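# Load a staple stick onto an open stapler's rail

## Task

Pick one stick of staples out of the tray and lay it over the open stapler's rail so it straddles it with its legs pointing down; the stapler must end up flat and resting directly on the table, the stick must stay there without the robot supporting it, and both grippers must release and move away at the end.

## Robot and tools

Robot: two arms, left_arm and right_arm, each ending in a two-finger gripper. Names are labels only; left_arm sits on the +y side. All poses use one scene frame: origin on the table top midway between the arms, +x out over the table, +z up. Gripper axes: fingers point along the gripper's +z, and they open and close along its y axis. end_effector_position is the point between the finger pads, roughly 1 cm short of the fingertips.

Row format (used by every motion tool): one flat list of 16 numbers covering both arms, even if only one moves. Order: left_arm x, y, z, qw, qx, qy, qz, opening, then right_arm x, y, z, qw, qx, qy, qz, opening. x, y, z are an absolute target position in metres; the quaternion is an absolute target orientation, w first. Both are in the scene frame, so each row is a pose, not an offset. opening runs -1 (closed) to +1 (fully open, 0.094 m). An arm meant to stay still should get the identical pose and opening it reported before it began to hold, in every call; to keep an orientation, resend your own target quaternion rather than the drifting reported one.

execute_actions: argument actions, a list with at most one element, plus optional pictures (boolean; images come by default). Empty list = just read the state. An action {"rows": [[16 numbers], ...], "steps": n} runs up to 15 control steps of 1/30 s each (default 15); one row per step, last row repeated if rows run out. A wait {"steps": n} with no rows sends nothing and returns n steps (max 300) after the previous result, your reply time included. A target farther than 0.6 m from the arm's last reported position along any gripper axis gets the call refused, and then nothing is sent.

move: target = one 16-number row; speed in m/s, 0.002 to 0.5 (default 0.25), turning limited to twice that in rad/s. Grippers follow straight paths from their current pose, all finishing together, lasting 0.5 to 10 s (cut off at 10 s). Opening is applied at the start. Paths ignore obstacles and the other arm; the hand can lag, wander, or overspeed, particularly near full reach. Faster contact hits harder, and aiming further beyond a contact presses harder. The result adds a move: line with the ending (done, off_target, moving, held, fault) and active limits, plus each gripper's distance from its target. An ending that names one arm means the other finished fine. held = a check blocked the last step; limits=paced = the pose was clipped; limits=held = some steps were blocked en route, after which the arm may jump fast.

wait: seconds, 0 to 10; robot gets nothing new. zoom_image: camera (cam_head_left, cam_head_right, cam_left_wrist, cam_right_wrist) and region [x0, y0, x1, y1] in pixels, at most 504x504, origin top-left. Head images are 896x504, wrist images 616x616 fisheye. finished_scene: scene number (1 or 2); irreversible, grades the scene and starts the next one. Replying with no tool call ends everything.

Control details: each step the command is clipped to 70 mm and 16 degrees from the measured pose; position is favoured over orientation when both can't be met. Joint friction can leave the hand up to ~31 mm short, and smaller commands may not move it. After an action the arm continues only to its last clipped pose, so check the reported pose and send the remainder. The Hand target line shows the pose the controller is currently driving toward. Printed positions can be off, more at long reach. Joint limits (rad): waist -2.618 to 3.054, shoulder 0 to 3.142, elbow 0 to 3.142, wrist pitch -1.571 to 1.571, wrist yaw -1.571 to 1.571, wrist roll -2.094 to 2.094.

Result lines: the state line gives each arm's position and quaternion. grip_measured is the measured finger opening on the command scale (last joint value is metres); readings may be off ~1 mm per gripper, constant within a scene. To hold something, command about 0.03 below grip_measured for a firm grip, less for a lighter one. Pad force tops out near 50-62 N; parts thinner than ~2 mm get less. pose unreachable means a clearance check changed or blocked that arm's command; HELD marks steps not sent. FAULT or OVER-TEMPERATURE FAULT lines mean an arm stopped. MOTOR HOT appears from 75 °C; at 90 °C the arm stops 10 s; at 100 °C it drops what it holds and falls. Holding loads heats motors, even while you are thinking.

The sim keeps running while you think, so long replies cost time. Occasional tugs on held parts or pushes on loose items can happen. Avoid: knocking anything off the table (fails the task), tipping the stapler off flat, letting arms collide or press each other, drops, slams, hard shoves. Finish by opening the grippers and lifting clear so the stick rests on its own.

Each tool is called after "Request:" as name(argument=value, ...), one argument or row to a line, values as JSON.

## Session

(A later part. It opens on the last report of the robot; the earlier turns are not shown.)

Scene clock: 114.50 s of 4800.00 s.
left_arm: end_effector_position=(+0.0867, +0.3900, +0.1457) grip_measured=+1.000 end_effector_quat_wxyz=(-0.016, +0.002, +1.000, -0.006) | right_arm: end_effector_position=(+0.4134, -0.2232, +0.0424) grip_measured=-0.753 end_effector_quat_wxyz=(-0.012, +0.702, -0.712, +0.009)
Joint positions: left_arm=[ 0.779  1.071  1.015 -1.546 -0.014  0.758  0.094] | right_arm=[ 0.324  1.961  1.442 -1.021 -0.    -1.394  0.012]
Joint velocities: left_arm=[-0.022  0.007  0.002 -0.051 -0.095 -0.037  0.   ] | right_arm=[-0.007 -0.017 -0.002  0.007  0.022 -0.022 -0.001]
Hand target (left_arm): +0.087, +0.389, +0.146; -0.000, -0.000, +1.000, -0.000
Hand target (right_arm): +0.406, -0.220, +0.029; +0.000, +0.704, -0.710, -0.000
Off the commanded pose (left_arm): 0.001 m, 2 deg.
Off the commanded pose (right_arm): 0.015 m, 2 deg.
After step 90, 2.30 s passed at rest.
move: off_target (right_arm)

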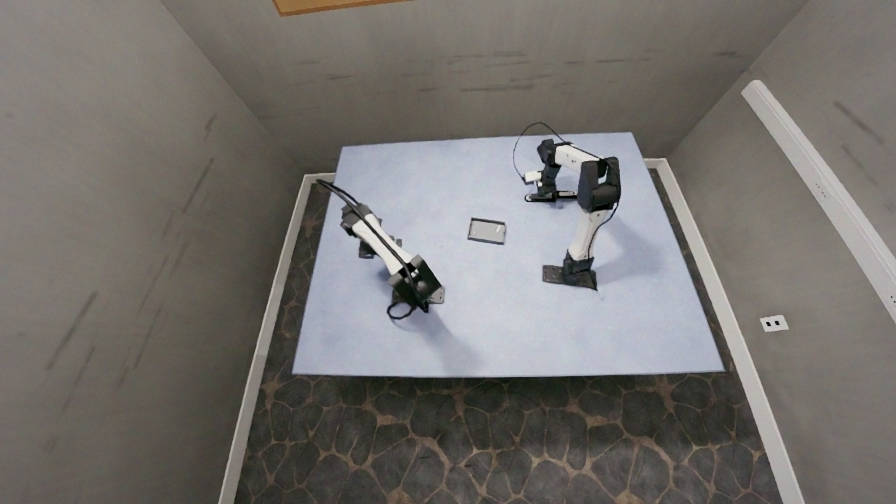

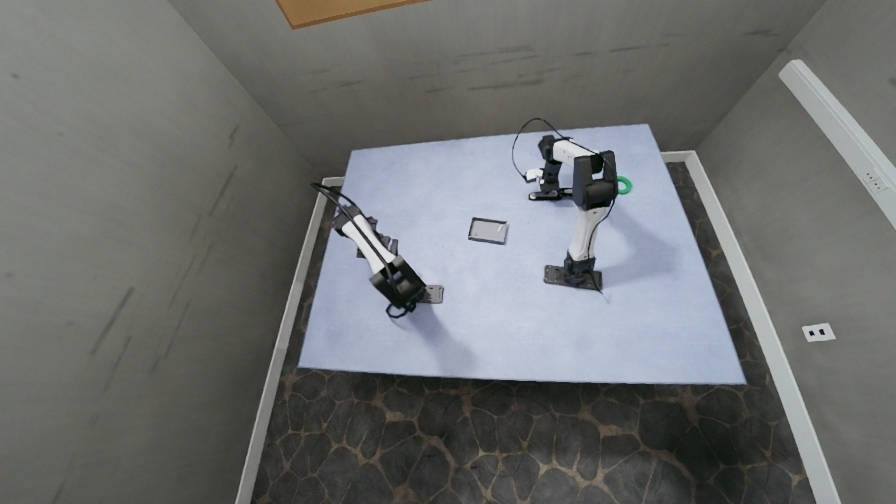

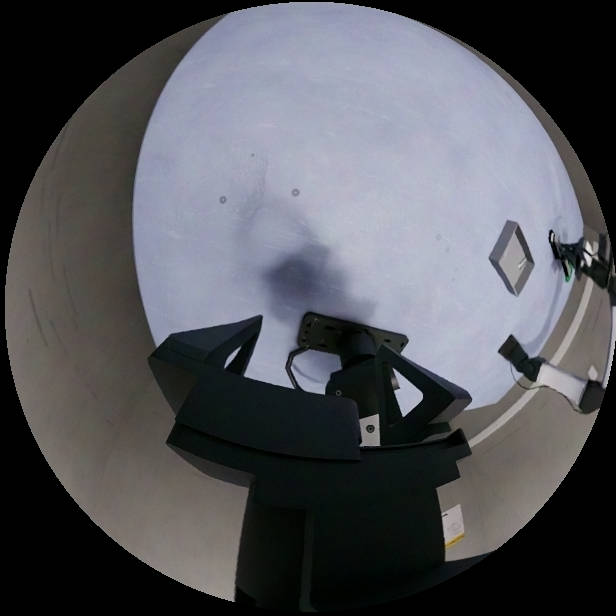

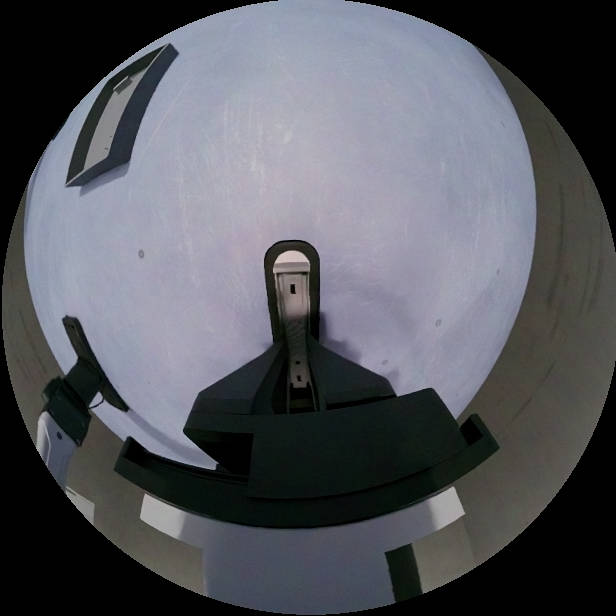

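Seems astride and in contact. Release.

Request:
move(
  target=[0.087,0.389,0.146,0,0,1,0,1, 0.412,-0.222,0.040,0,-0.704,0.710,0,-0.7],
  speed=0.015,
)

Request:
move(
  target=[0.087,0.389,0.146,0,0,1,0,1, 0.412,-0.24,0.10,0,-0.704,0.710,0,-0.6],
  speed=0.08,
)

Request:
zoom_image(
  camera="cam_right_wrist",
  region=[240, 210, 360, 350],
)

Request:
zoom_image(
  camera="cam_head_left",
  region=[515, 175, 575, 215],
)

Scene clock: 124.77 s of 4800.00 s.
left_arm: end_effector_position=(+0.0867, +0.3901, +0.1457) grip_measured=+1.000 end_effector_quat_wxyz=(-0.016, +0.002, +1.000, -0.005) | right_arm: end_effector_position=(+0.4081, -0.2241, +0.0423) grip_measured=-0.701 end_effector_quat_wxyz=(-0.004, +0.702, -0.712, +0.002)
Joint positions: left_arm=[ 0.779  1.071  1.015 -1.546 -0.014  0.758  0.094] | right_arm=[ 0.324  1.961  1.442 -1.043 -0.    -1.394  0.014]
Joint velocities: left_arm=[-0.022 -0.002 -0.017  0.051 -0.007 -0.051  0.   ] | right_arm=[-0.007 -0.027  0.012 -0.007 -0.022 -0.051  0.   ]
Hand target (left_arm): +0.087, +0.389, +0.146; -0.000, -0.000, +1.000, +0.000
Hand target (right_arm): +0.412, -0.222, +0.040; -0.000, +0.704, -0.710, +0.000
Off the commanded pose (left_arm): 0.001 m, 2 deg.
Off the commanded pose (right_arm): 0.005 m, 1 deg.
After step 90, 5.90 s passed at rest.
move: done

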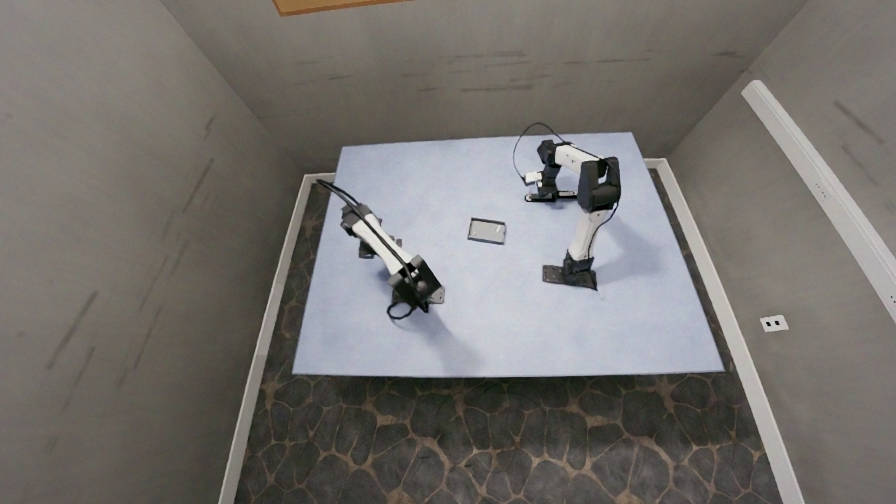

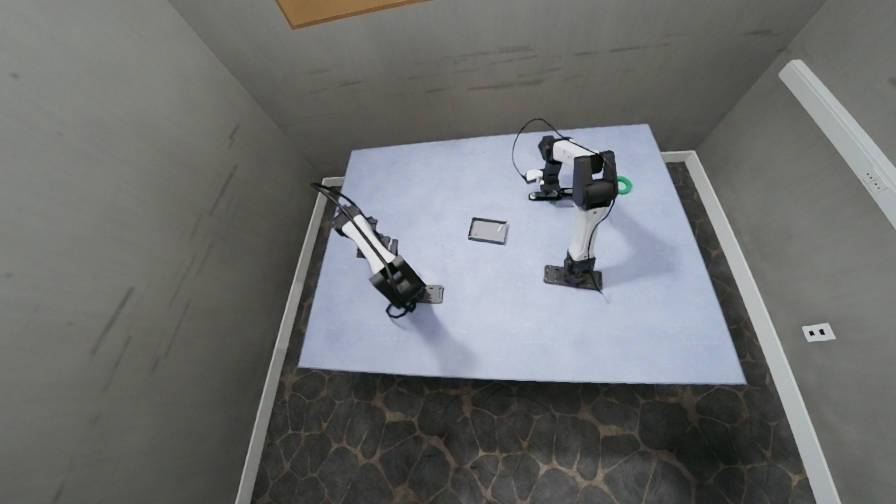

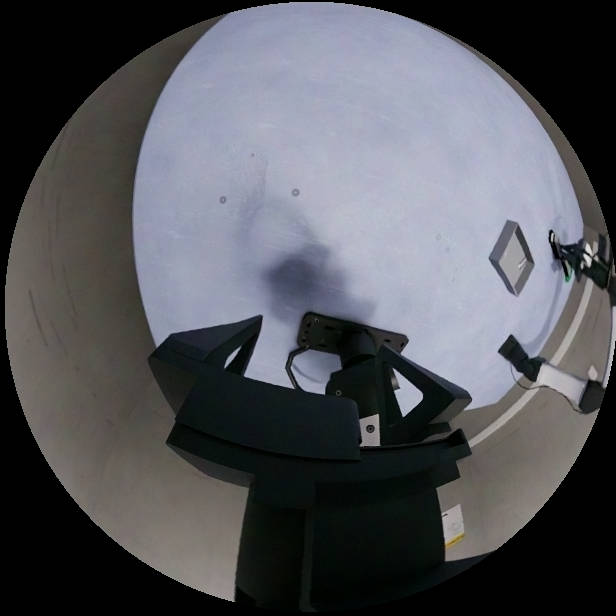

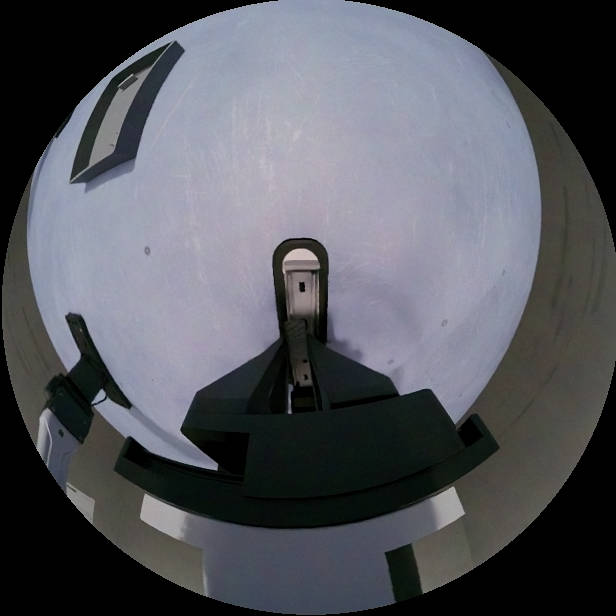

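Scene clock: 126.07 s of 4800.00 s.
left_arm: end_effector_position=(+0.0867, +0.3901, +0.1457) grip_measured=+1.000 end_effector_quat_wxyz=(-0.016, +0.002, +1.000, -0.005) | right_arm: end_effector_position=(+0.4069, -0.2375, +0.0880) grip_measured=-0.601 end_effector_quat_wxyz=(+0.012, +0.704, -0.710, -0.010)
Joint positions: left_arm=[ 0.779  1.071  1.015 -1.546 -0.014  0.758  0.094] | right_arm=[ 0.288  1.953  1.615 -1.263 -0.    -1.437  0.019]
Joint velocities: left_arm=[ 0.002  0.007 -0.017  0.037 -0.007 -0.007  0.   ] | right_arm=[ 0.002  0.007 -0.022 -0.037 -0.007 -0.022 -0.001]
Hand target (left_arm): +0.087, +0.389, +0.146; -0.000, -0.000, +1.000, -0.000
Hand target (right_arm): +0.411, -0.240, +0.100; -0.000, +0.704, -0.710, +0.000
Off the commanded pose (left_arm): 0.001 m, 2 deg.
Off the commanded pose (right_arm): 0.013 m, 2 deg.
move: off_target (right_arm)

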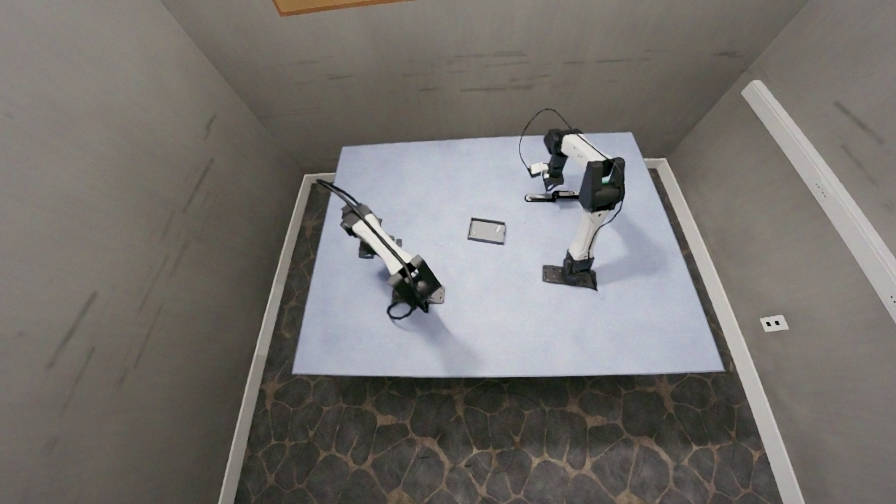

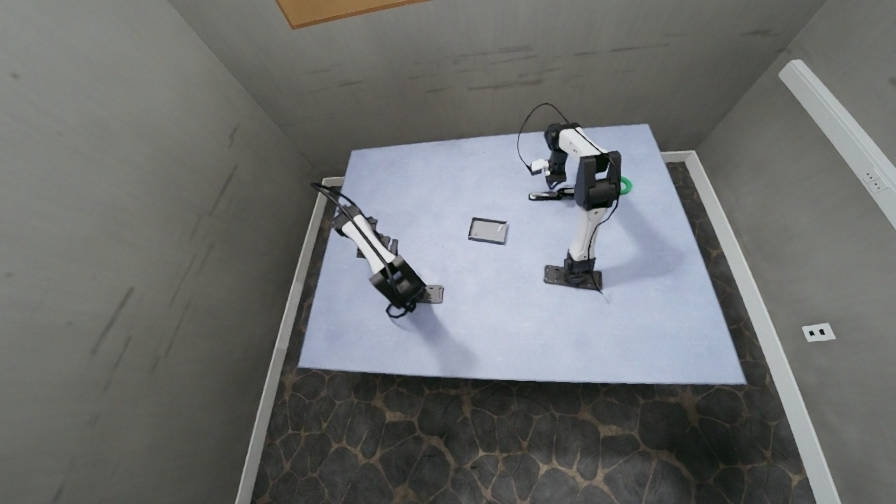

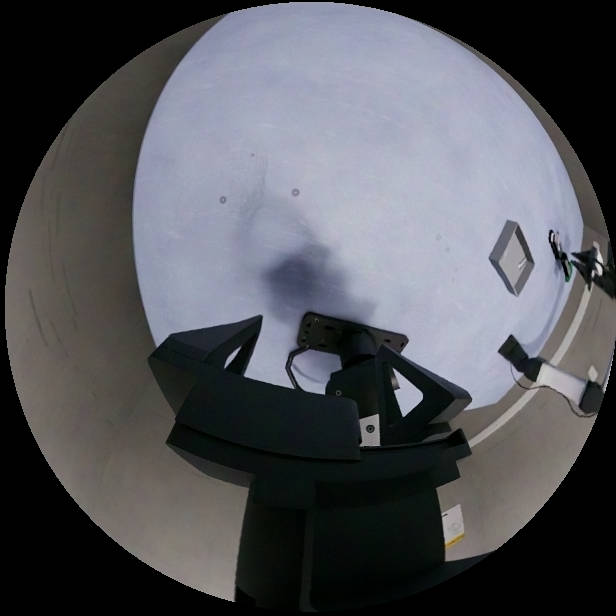

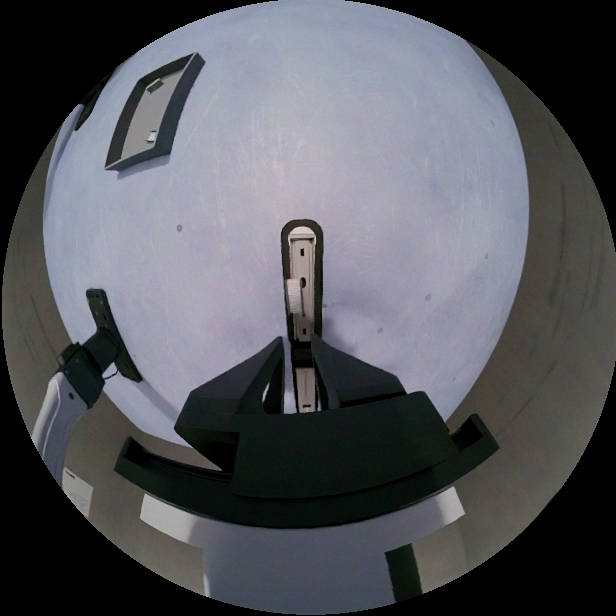

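Region (240, 210, 360, 350) of cam_right_wrist's 616x616 image, scaled by 3.600, with more detail than that image has; it fills the left 432 columns of this view, and the rest is white.

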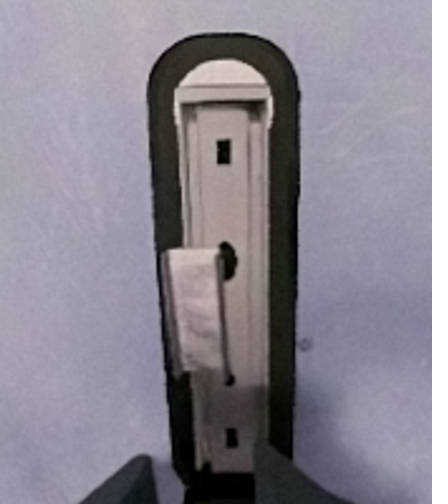

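Region (515, 175, 575, 215) of cam_head_left's 896x504 image, scaled by 8.400, with more detail than that image has.

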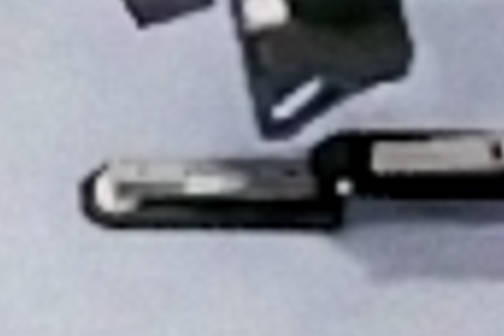

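Request:
move(
  target=[0.087,0.389,0.146,0,0,1,0,1, 0.34,-0.24,0.06,0,-0.704,0.710,0,-0.6],
  speed=0.1,
)

Request:
zoom_image(
  camera="cam_right_wrist",
  region=[330, 230, 470, 370],
)

Request:
zoom_image(
  camera="cam_right_wrist",
  region=[100, 20, 260, 180],
)

Scene clock: 135.37 s of 4800.00 s.
left_arm: end_effector_position=(+0.0867, +0.3901, +0.1457) grip_measured=+1.000 end_effector_quat_wxyz=(-0.016, +0.002, +1.000, -0.005) | right_arm: end_effector_position=(+0.3432, -0.2414, +0.0584) grip_measured=-0.601 end_effector_quat_wxyz=(+0.006, +0.703, -0.711, -0.004)
Joint positions: left_arm=[ 0.779  1.071  1.015 -1.546 -0.014  0.758  0.094] | right_arm=[ 0.302  1.721  1.199 -1.063 -0.    -1.42   0.019]
Joint velocities: left_arm=[ 0.007 -0.012  0.012 -0.022 -0.007 -0.051  0.   ] | right_arm=[ 0.007 -0.007 -0.007  0.037 -0.066  0.051 -0.001]
Hand target (left_arm): +0.087, +0.389, +0.146; -0.000, -0.000, +1.000, -0.000
Hand target (right_arm): +0.341, -0.239, +0.060; +0.000, +0.704, -0.710, -0.000
Off the commanded pose (left_arm): 0.001 m, 2 deg.
Off the commanded pose (right_arm): 0.004 m, 1 deg.
After step 90, 5.03 s passed at rest.
move: done

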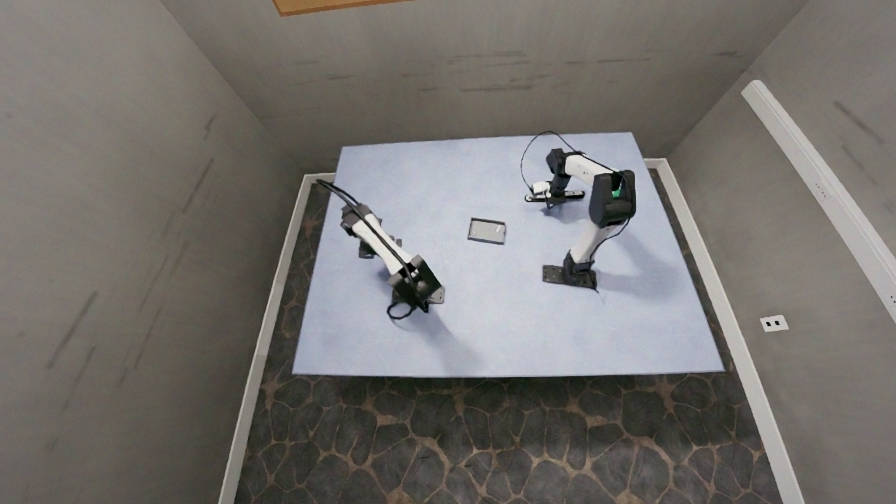

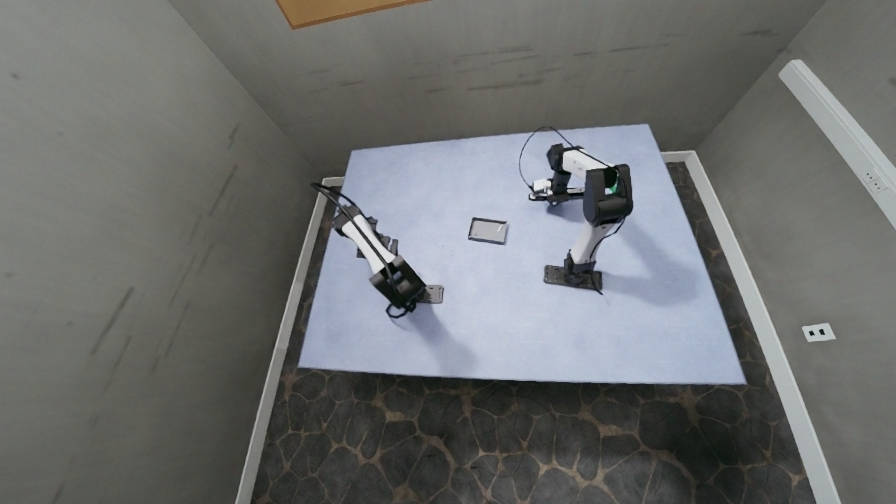

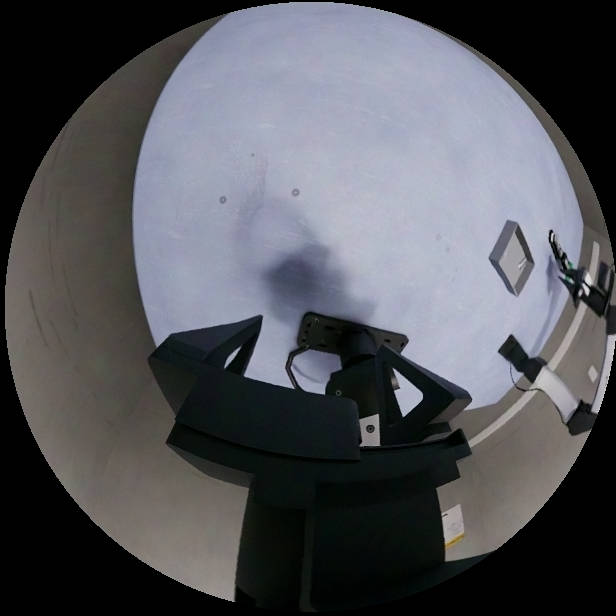

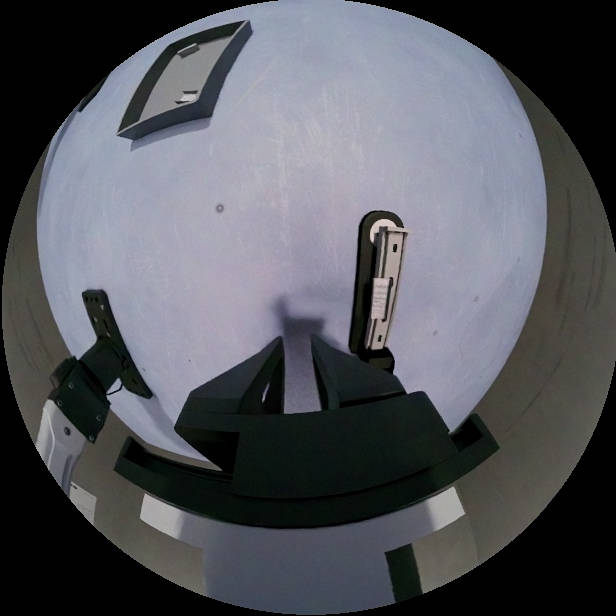

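Region (330, 230, 470, 370) of cam_right_wrist's 616x616 image, scaled by 3.600, with more detail than that image has.

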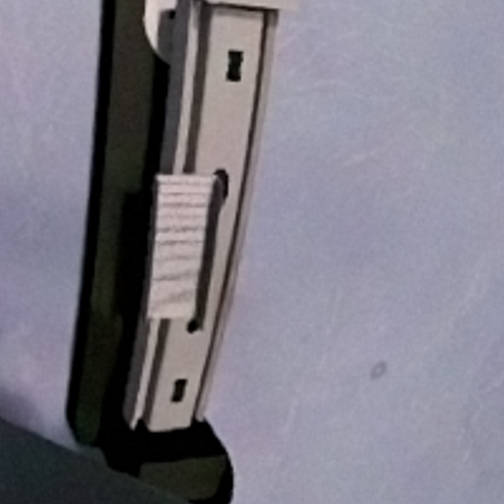

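Region (100, 20, 260, 180) of cam_right_wrist's 616x616 image, scaled by 3.150, with more detail than that image has.

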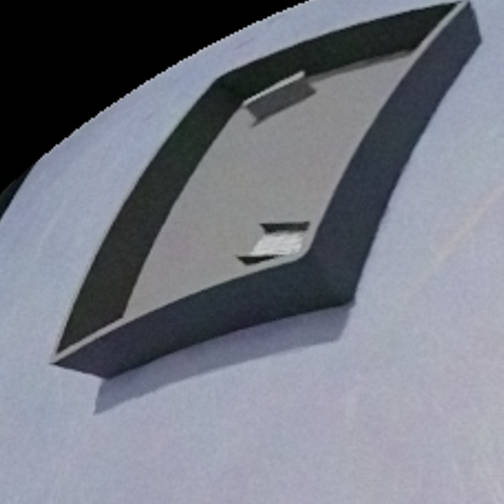

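Request:
move(
  target=[0.087,0.389,0.146,0,0,1,0,1, 0.405,-0.222,0.085,0,-0.704,0.710,0,-0.5],
  speed=0.1,
)

Request:
move(
  target=[0.087,0.389,0.146,0,0,1,0,1, 0.401,-0.222,0.042,0,-0.704,0.710,0,-0.5],
  speed=0.04,
)

Request:
zoom_image(
  camera="cam_right_wrist",
  region=[220, 230, 380, 390],
)

Scene clock: 177.20 s of 4800.00 s.
left_arm: end_effector_position=(+0.0867, +0.3901, +0.1457) grip_measured=+1.000 end_effector_quat_wxyz=(-0.016, +0.002, +1.000, -0.005) | right_arm: end_effector_position=(+0.4015, -0.2264, +0.0856) grip_measured=-0.501 end_effector_quat_wxyz=(-0.002, +0.703, -0.711, +0.001)
Joint positions: left_arm=[ 0.779  1.071  1.015 -1.546 -0.014  0.758  0.094] | right_arm=[ 0.321  1.906  1.541 -1.201 -0.    -1.401  0.023]
Joint velocities: left_arm=[-0.017 -0.012 -0.002  0.066 -0.081 -0.081  0.   ] | right_arm=[-0.017 -0.007 -0.022 -0.022  0.022  0.022  0.001]
Hand target (left_arm): +0.087, +0.389, +0.146; -0.000, -0.000, +1.000, -0.000
Hand target (right_arm): +0.405, -0.223, +0.085; -0.000, +0.704, -0.710, +0.000
Off the commanded pose (left_arm): 0.001 m, 2 deg.
Off the commanded pose (right_arm): 0.006 m, 0 deg.
After step 90, 37.57 s passed at rest.
move: done

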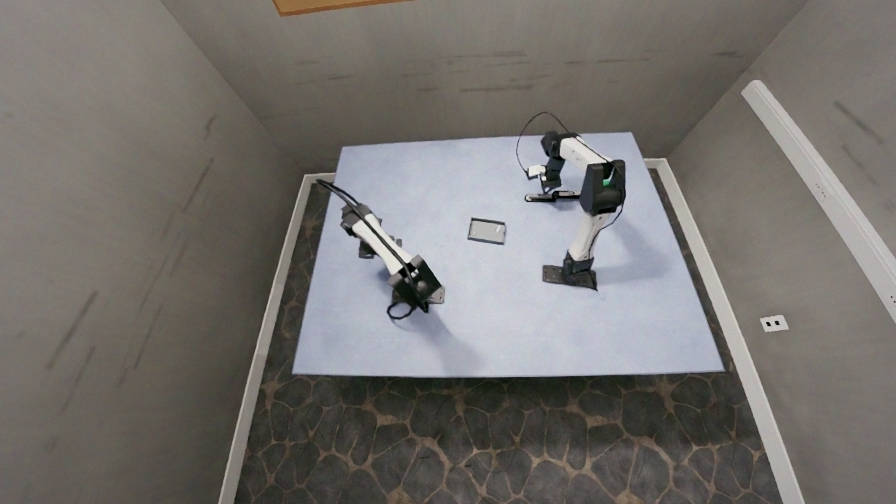

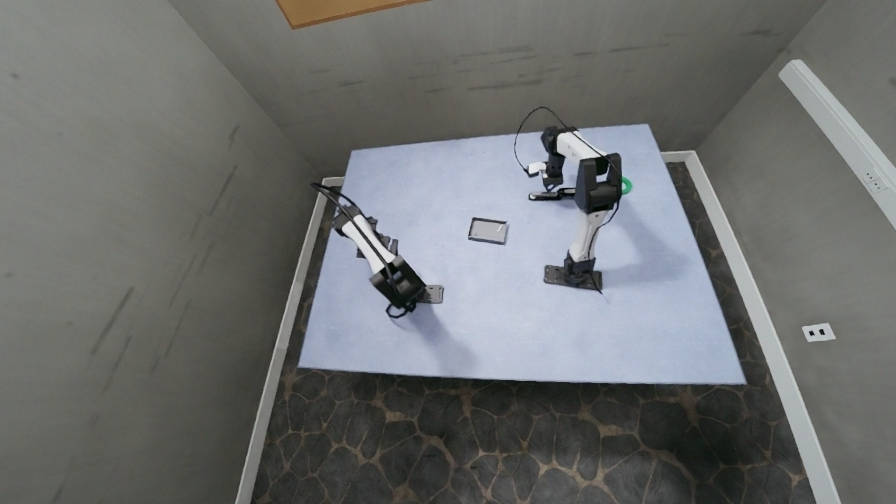

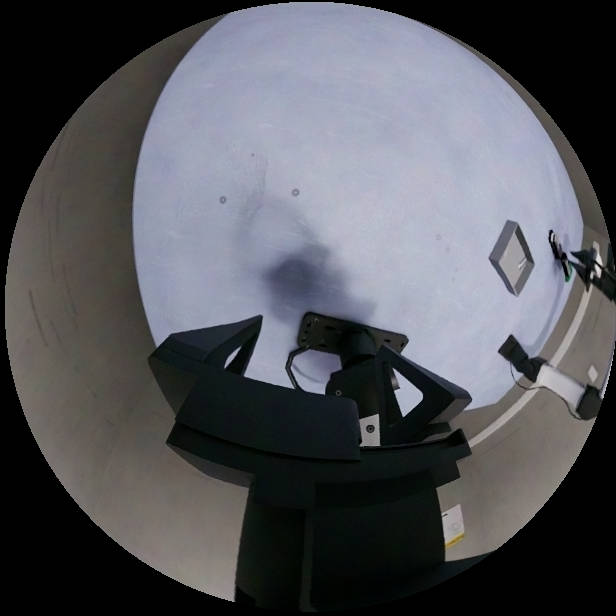

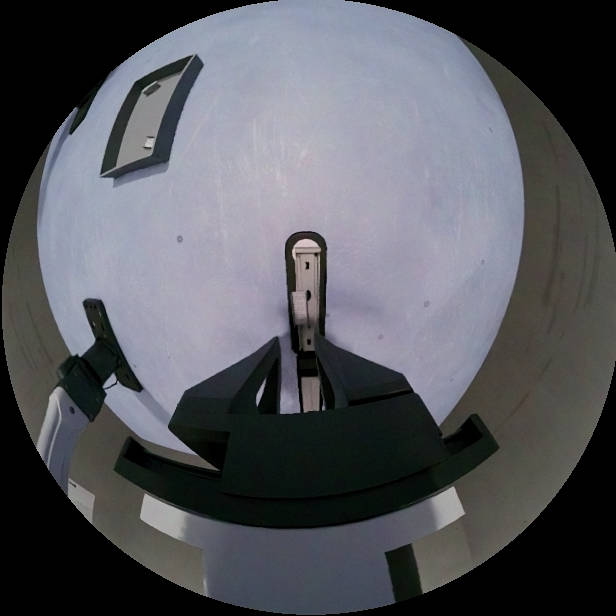

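Scene clock: 178.70 s of 4800.00 s.
left_arm: end_effector_position=(+0.0867, +0.3901, +0.1457) grip_measured=+1.000 end_effector_quat_wxyz=(-0.016, +0.002, +1.000, -0.005) | right_arm: end_effector_position=(+0.4060, -0.2257, +0.0516) grip_measured=-0.501 end_effector_quat_wxyz=(-0.009, +0.702, -0.712, +0.006)
Joint positions: left_arm=[ 0.779  1.071  1.015 -1.546 -0.014  0.758  0.094] | right_arm=[ 0.321  1.931  1.438 -1.056 -0.    -1.397  0.023]
Joint velocities: left_arm=[-0.007 -0.002 -0.002  0.051  0.051 -0.022  0.   ] | right_arm=[-0.002  0.012  0.007 -0.022  0.007 -0.037  0.001]
Hand target (left_arm): +0.087, +0.389, +0.146; -0.000, -0.000, +1.000, -0.000
Hand target (right_arm): +0.401, -0.222, +0.042; +0.000, +0.704, -0.710, -0.000
Off the commanded pose (left_arm): 0.001 m, 2 deg.
Off the commanded pose (right_arm): 0.011 m, 1 deg.
move: off_target (right_arm)

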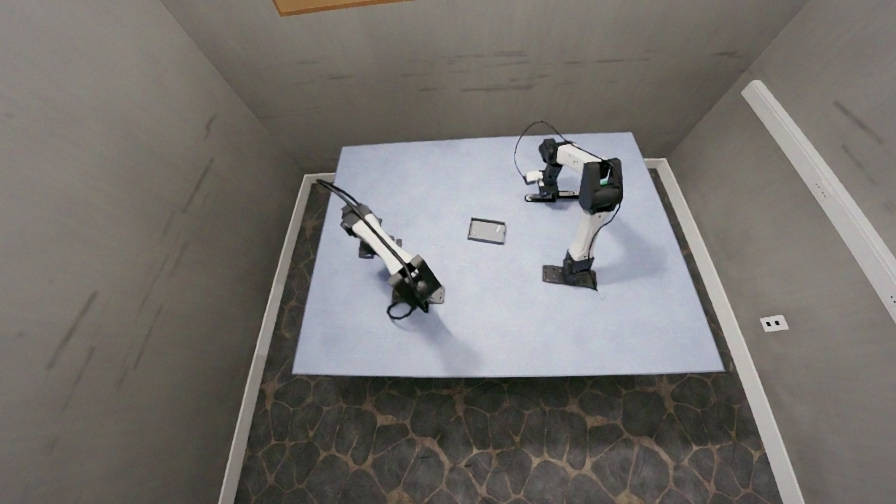

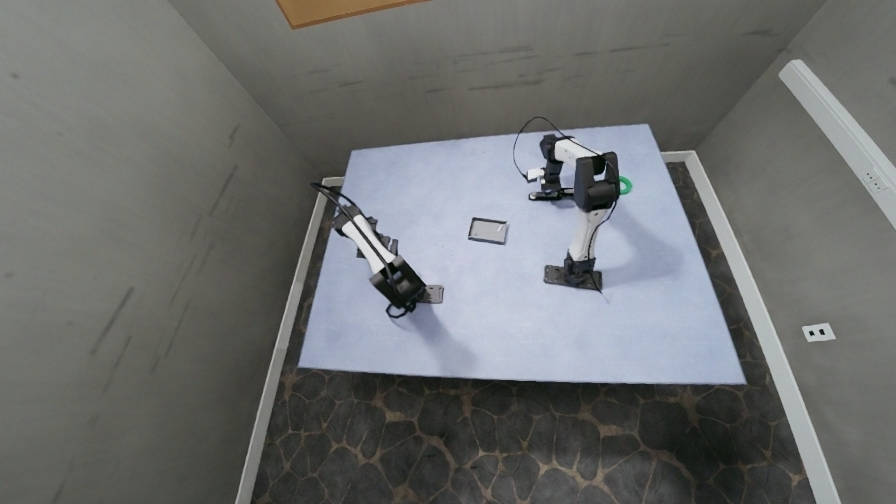

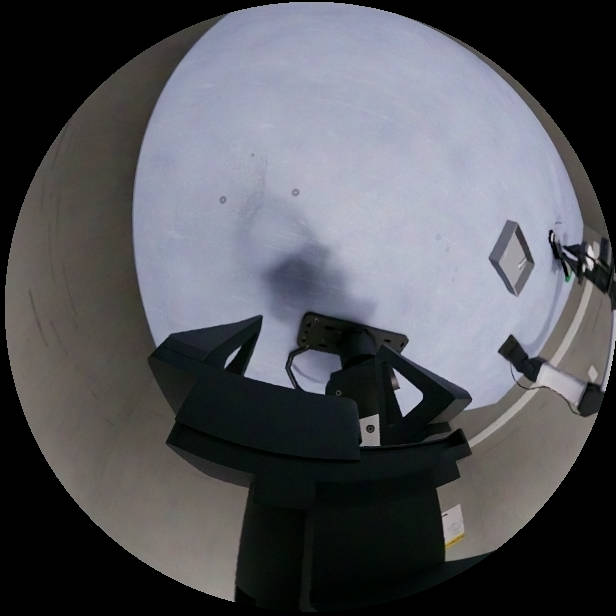

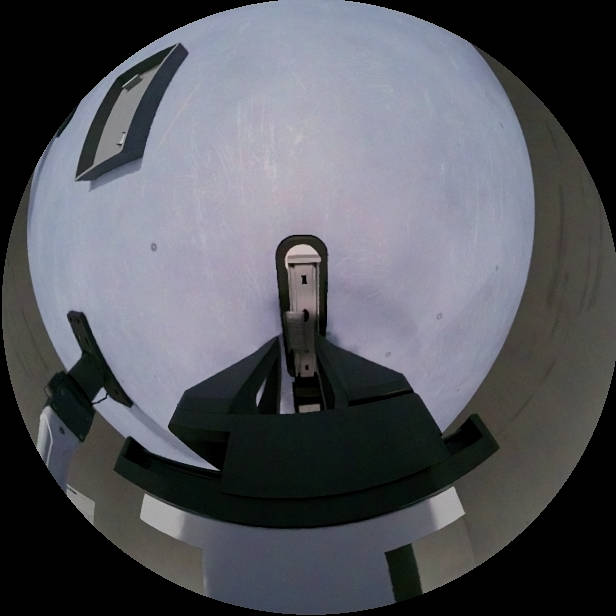

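Region (220, 230, 380, 390) of cam_right_wrist's 616x616 image, scaled by 3.150, with more detail than that image has.

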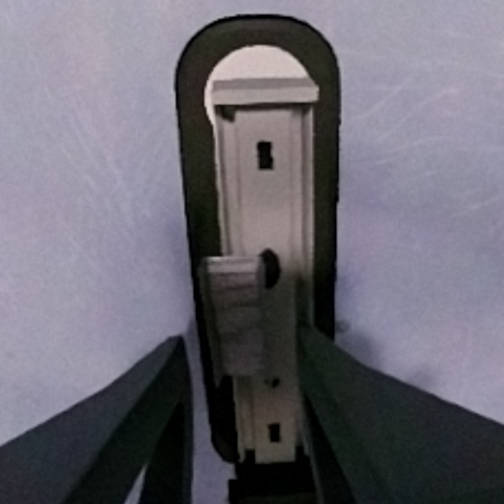

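Request:
move(
  target=[0.087,0.389,0.146,0,0,1,0,1, 0.399,-0.222,0.030,0,-0.704,0.710,0,-0.6],
  speed=0.02,
)

Request:
execute_actions(
  actions=[
    {"rows":[[0.087,0.389,0.146,0,0,1,0,1, 0.399,-0.222,0.030,0,-0.704,0.710,0,-0.785]]},
  ],
)

Request:
zoom_image(
  camera="cam_right_wrist",
  region=[220, 230, 380, 390],
)

Scene clock: 187.33 s of 4800.00 s.
left_arm: end_effector_position=(+0.0867, +0.3901, +0.1457) grip_measured=+1.000 end_effector_quat_wxyz=(-0.016, +0.002, +1.000, -0.005) | right_arm: end_effector_position=(+0.4049, -0.2241, +0.0420) grip_measured=-0.599 end_effector_quat_wxyz=(-0.012, +0.703, -0.711, +0.008)
Joint positions: left_arm=[ 0.779  1.071  1.015 -1.546 -0.014  0.758  0.094] | right_arm=[ 0.326  1.931  1.398 -1.008 -0.    -1.396  0.019]
Joint velocities: left_arm=[ 0.007 -0.007  0.002  0.007  0.051 -0.007  0.   ] | right_arm=[-0.007  0.022  0.007  0.037 -0.007 -0.037  0.   ]
Hand target (left_arm): +0.087, +0.389, +0.146; -0.000, -0.000, +1.000, -0.000
Hand target (right_arm): +0.399, -0.222, +0.030; -0.000, +0.704, -0.710, +0.000
Off the commanded pose (left_arm): 0.001 m, 2 deg.
Off the commanded pose (right_arm): 0.014 m, 2 deg.
After step 90, 4.23 s passed at rest.
move: off_target (right_arm)

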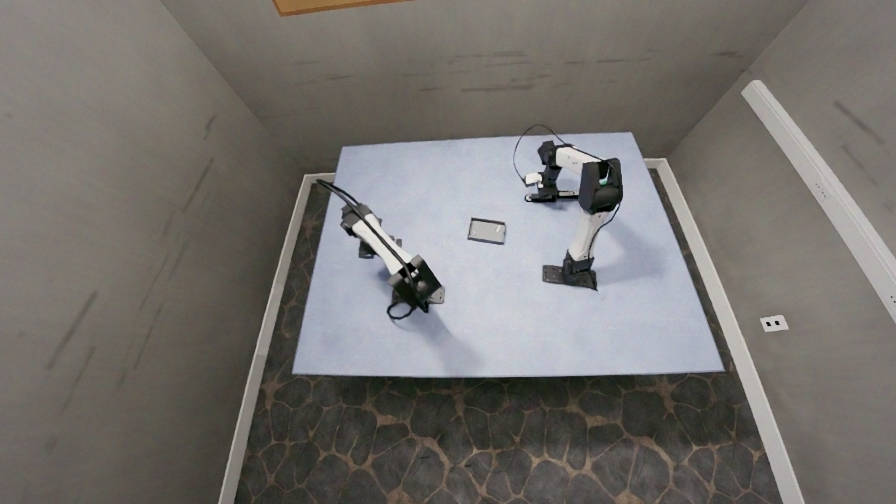

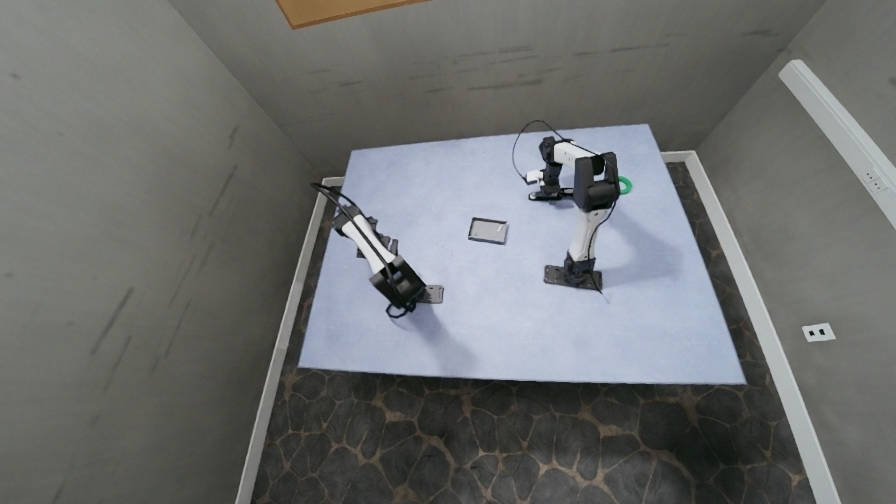

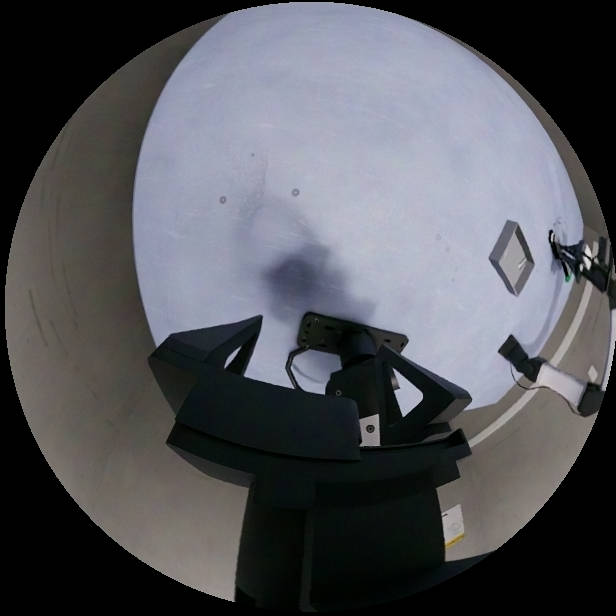

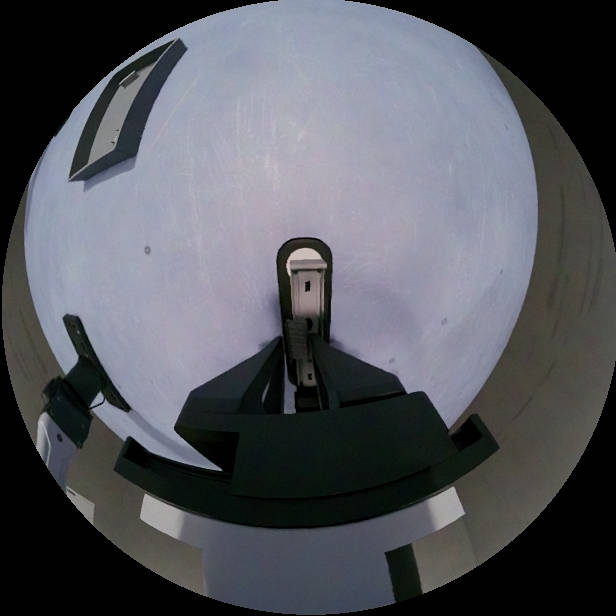

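Scene clock: 187.83 s of 4800.00 s.
left_arm: end_effector_position=(+0.0867, +0.3901, +0.1457) grip_measured=+1.000 end_effector_quat_wxyz=(-0.016, +0.002, +1.000, -0.005) | right_arm: end_effector_position=(+0.4052, -0.2240, +0.0420) grip_measured=-0.753 end_effector_quat_wxyz=(-0.013, +0.703, -0.711, +0.009)
Joint positions: left_arm=[ 0.779  1.071  1.015 -1.546 -0.014  0.758  0.094] | right_arm=[ 0.326  1.931  1.398 -1.007 -0.    -1.396  0.012]
Joint velocities: left_arm=[ 0.017 -0.007  0.012  0.037 -0.037  0.066  0.   ] | right_arm=[ 0.007  0.002 -0.012  0.022  0.066  0.051 -0.   ]
Hand target (left_arm): +0.087, +0.389, +0.146; -0.000, -0.000, +1.000, -0.000
Hand target (right_arm): +0.399, -0.222, +0.030; +0.000, +0.704, -0.710, -0.000
Off the commanded pose (left_arm): 0.001 m, 2 deg.
Off the commanded pose (right_arm): 0.014 m, 2 deg.
Steps of this call (steps 1 to 15: all 15 steps of this action). Readings (end_effector_position):
1: left_arm (+0.0867, +0.3901, +0.1457) | right_arm (+0.4049, -0.2241, +0.0420)
2: left_arm (+0.0867, +0.3901, +0.1457) | right_arm (+0.4050, -0.2240, +0.0420)
4: left_arm (+0.0867, +0.3901, +0.1457) | right_arm (+0.4050, -0.2240, +0.0420)
8: left_arm (+0.0867, +0.3901, +0.1457) | right_arm (+0.4051, -0.2240, +0.0420)
15: the state above

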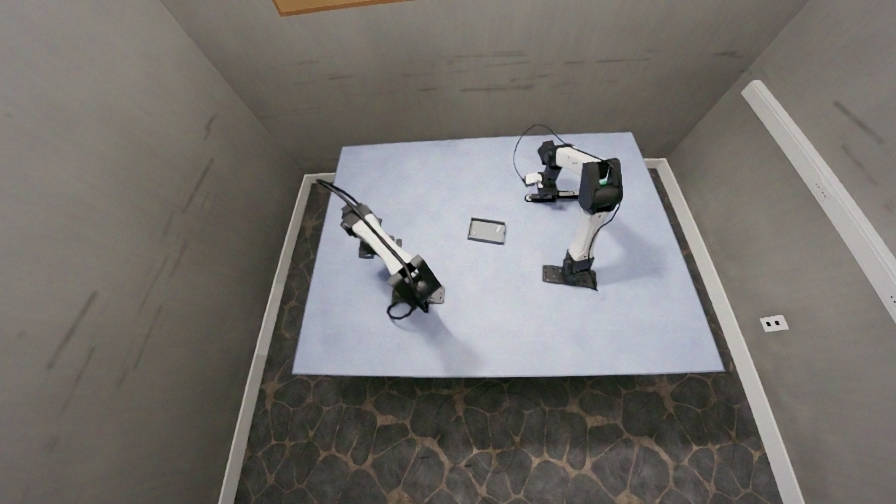

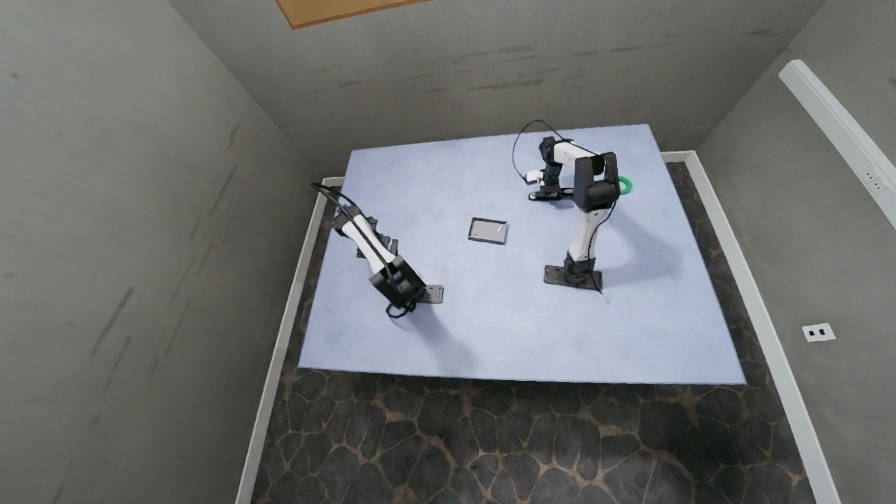

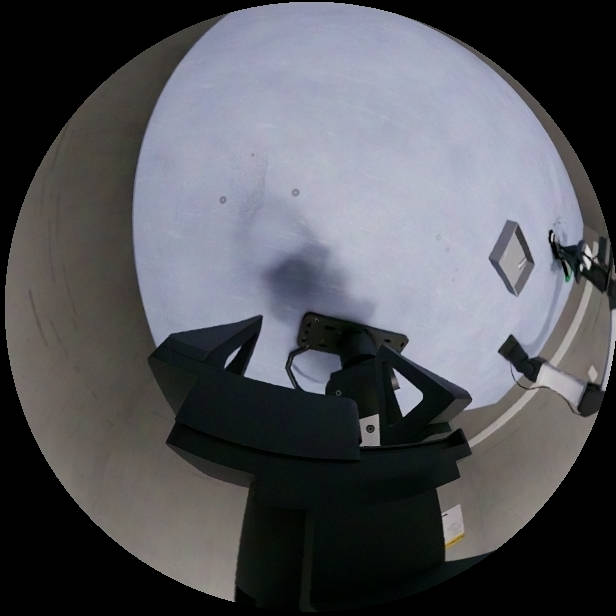

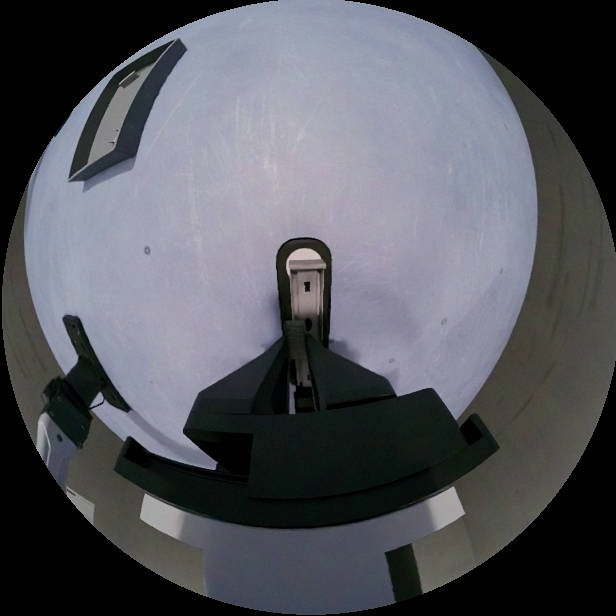

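Region (220, 230, 380, 390) of cam_right_wrist's 616x616 image, scaled by 3.150, with more detail than that image has.

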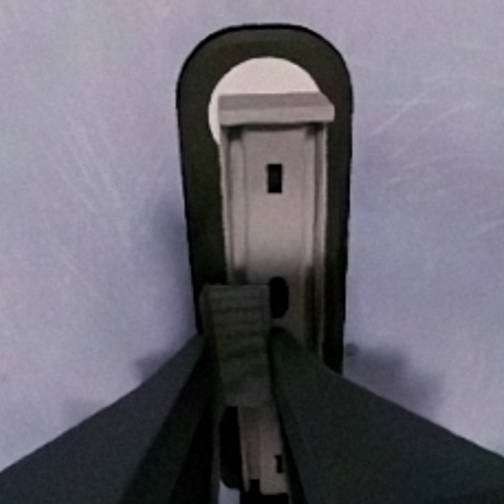

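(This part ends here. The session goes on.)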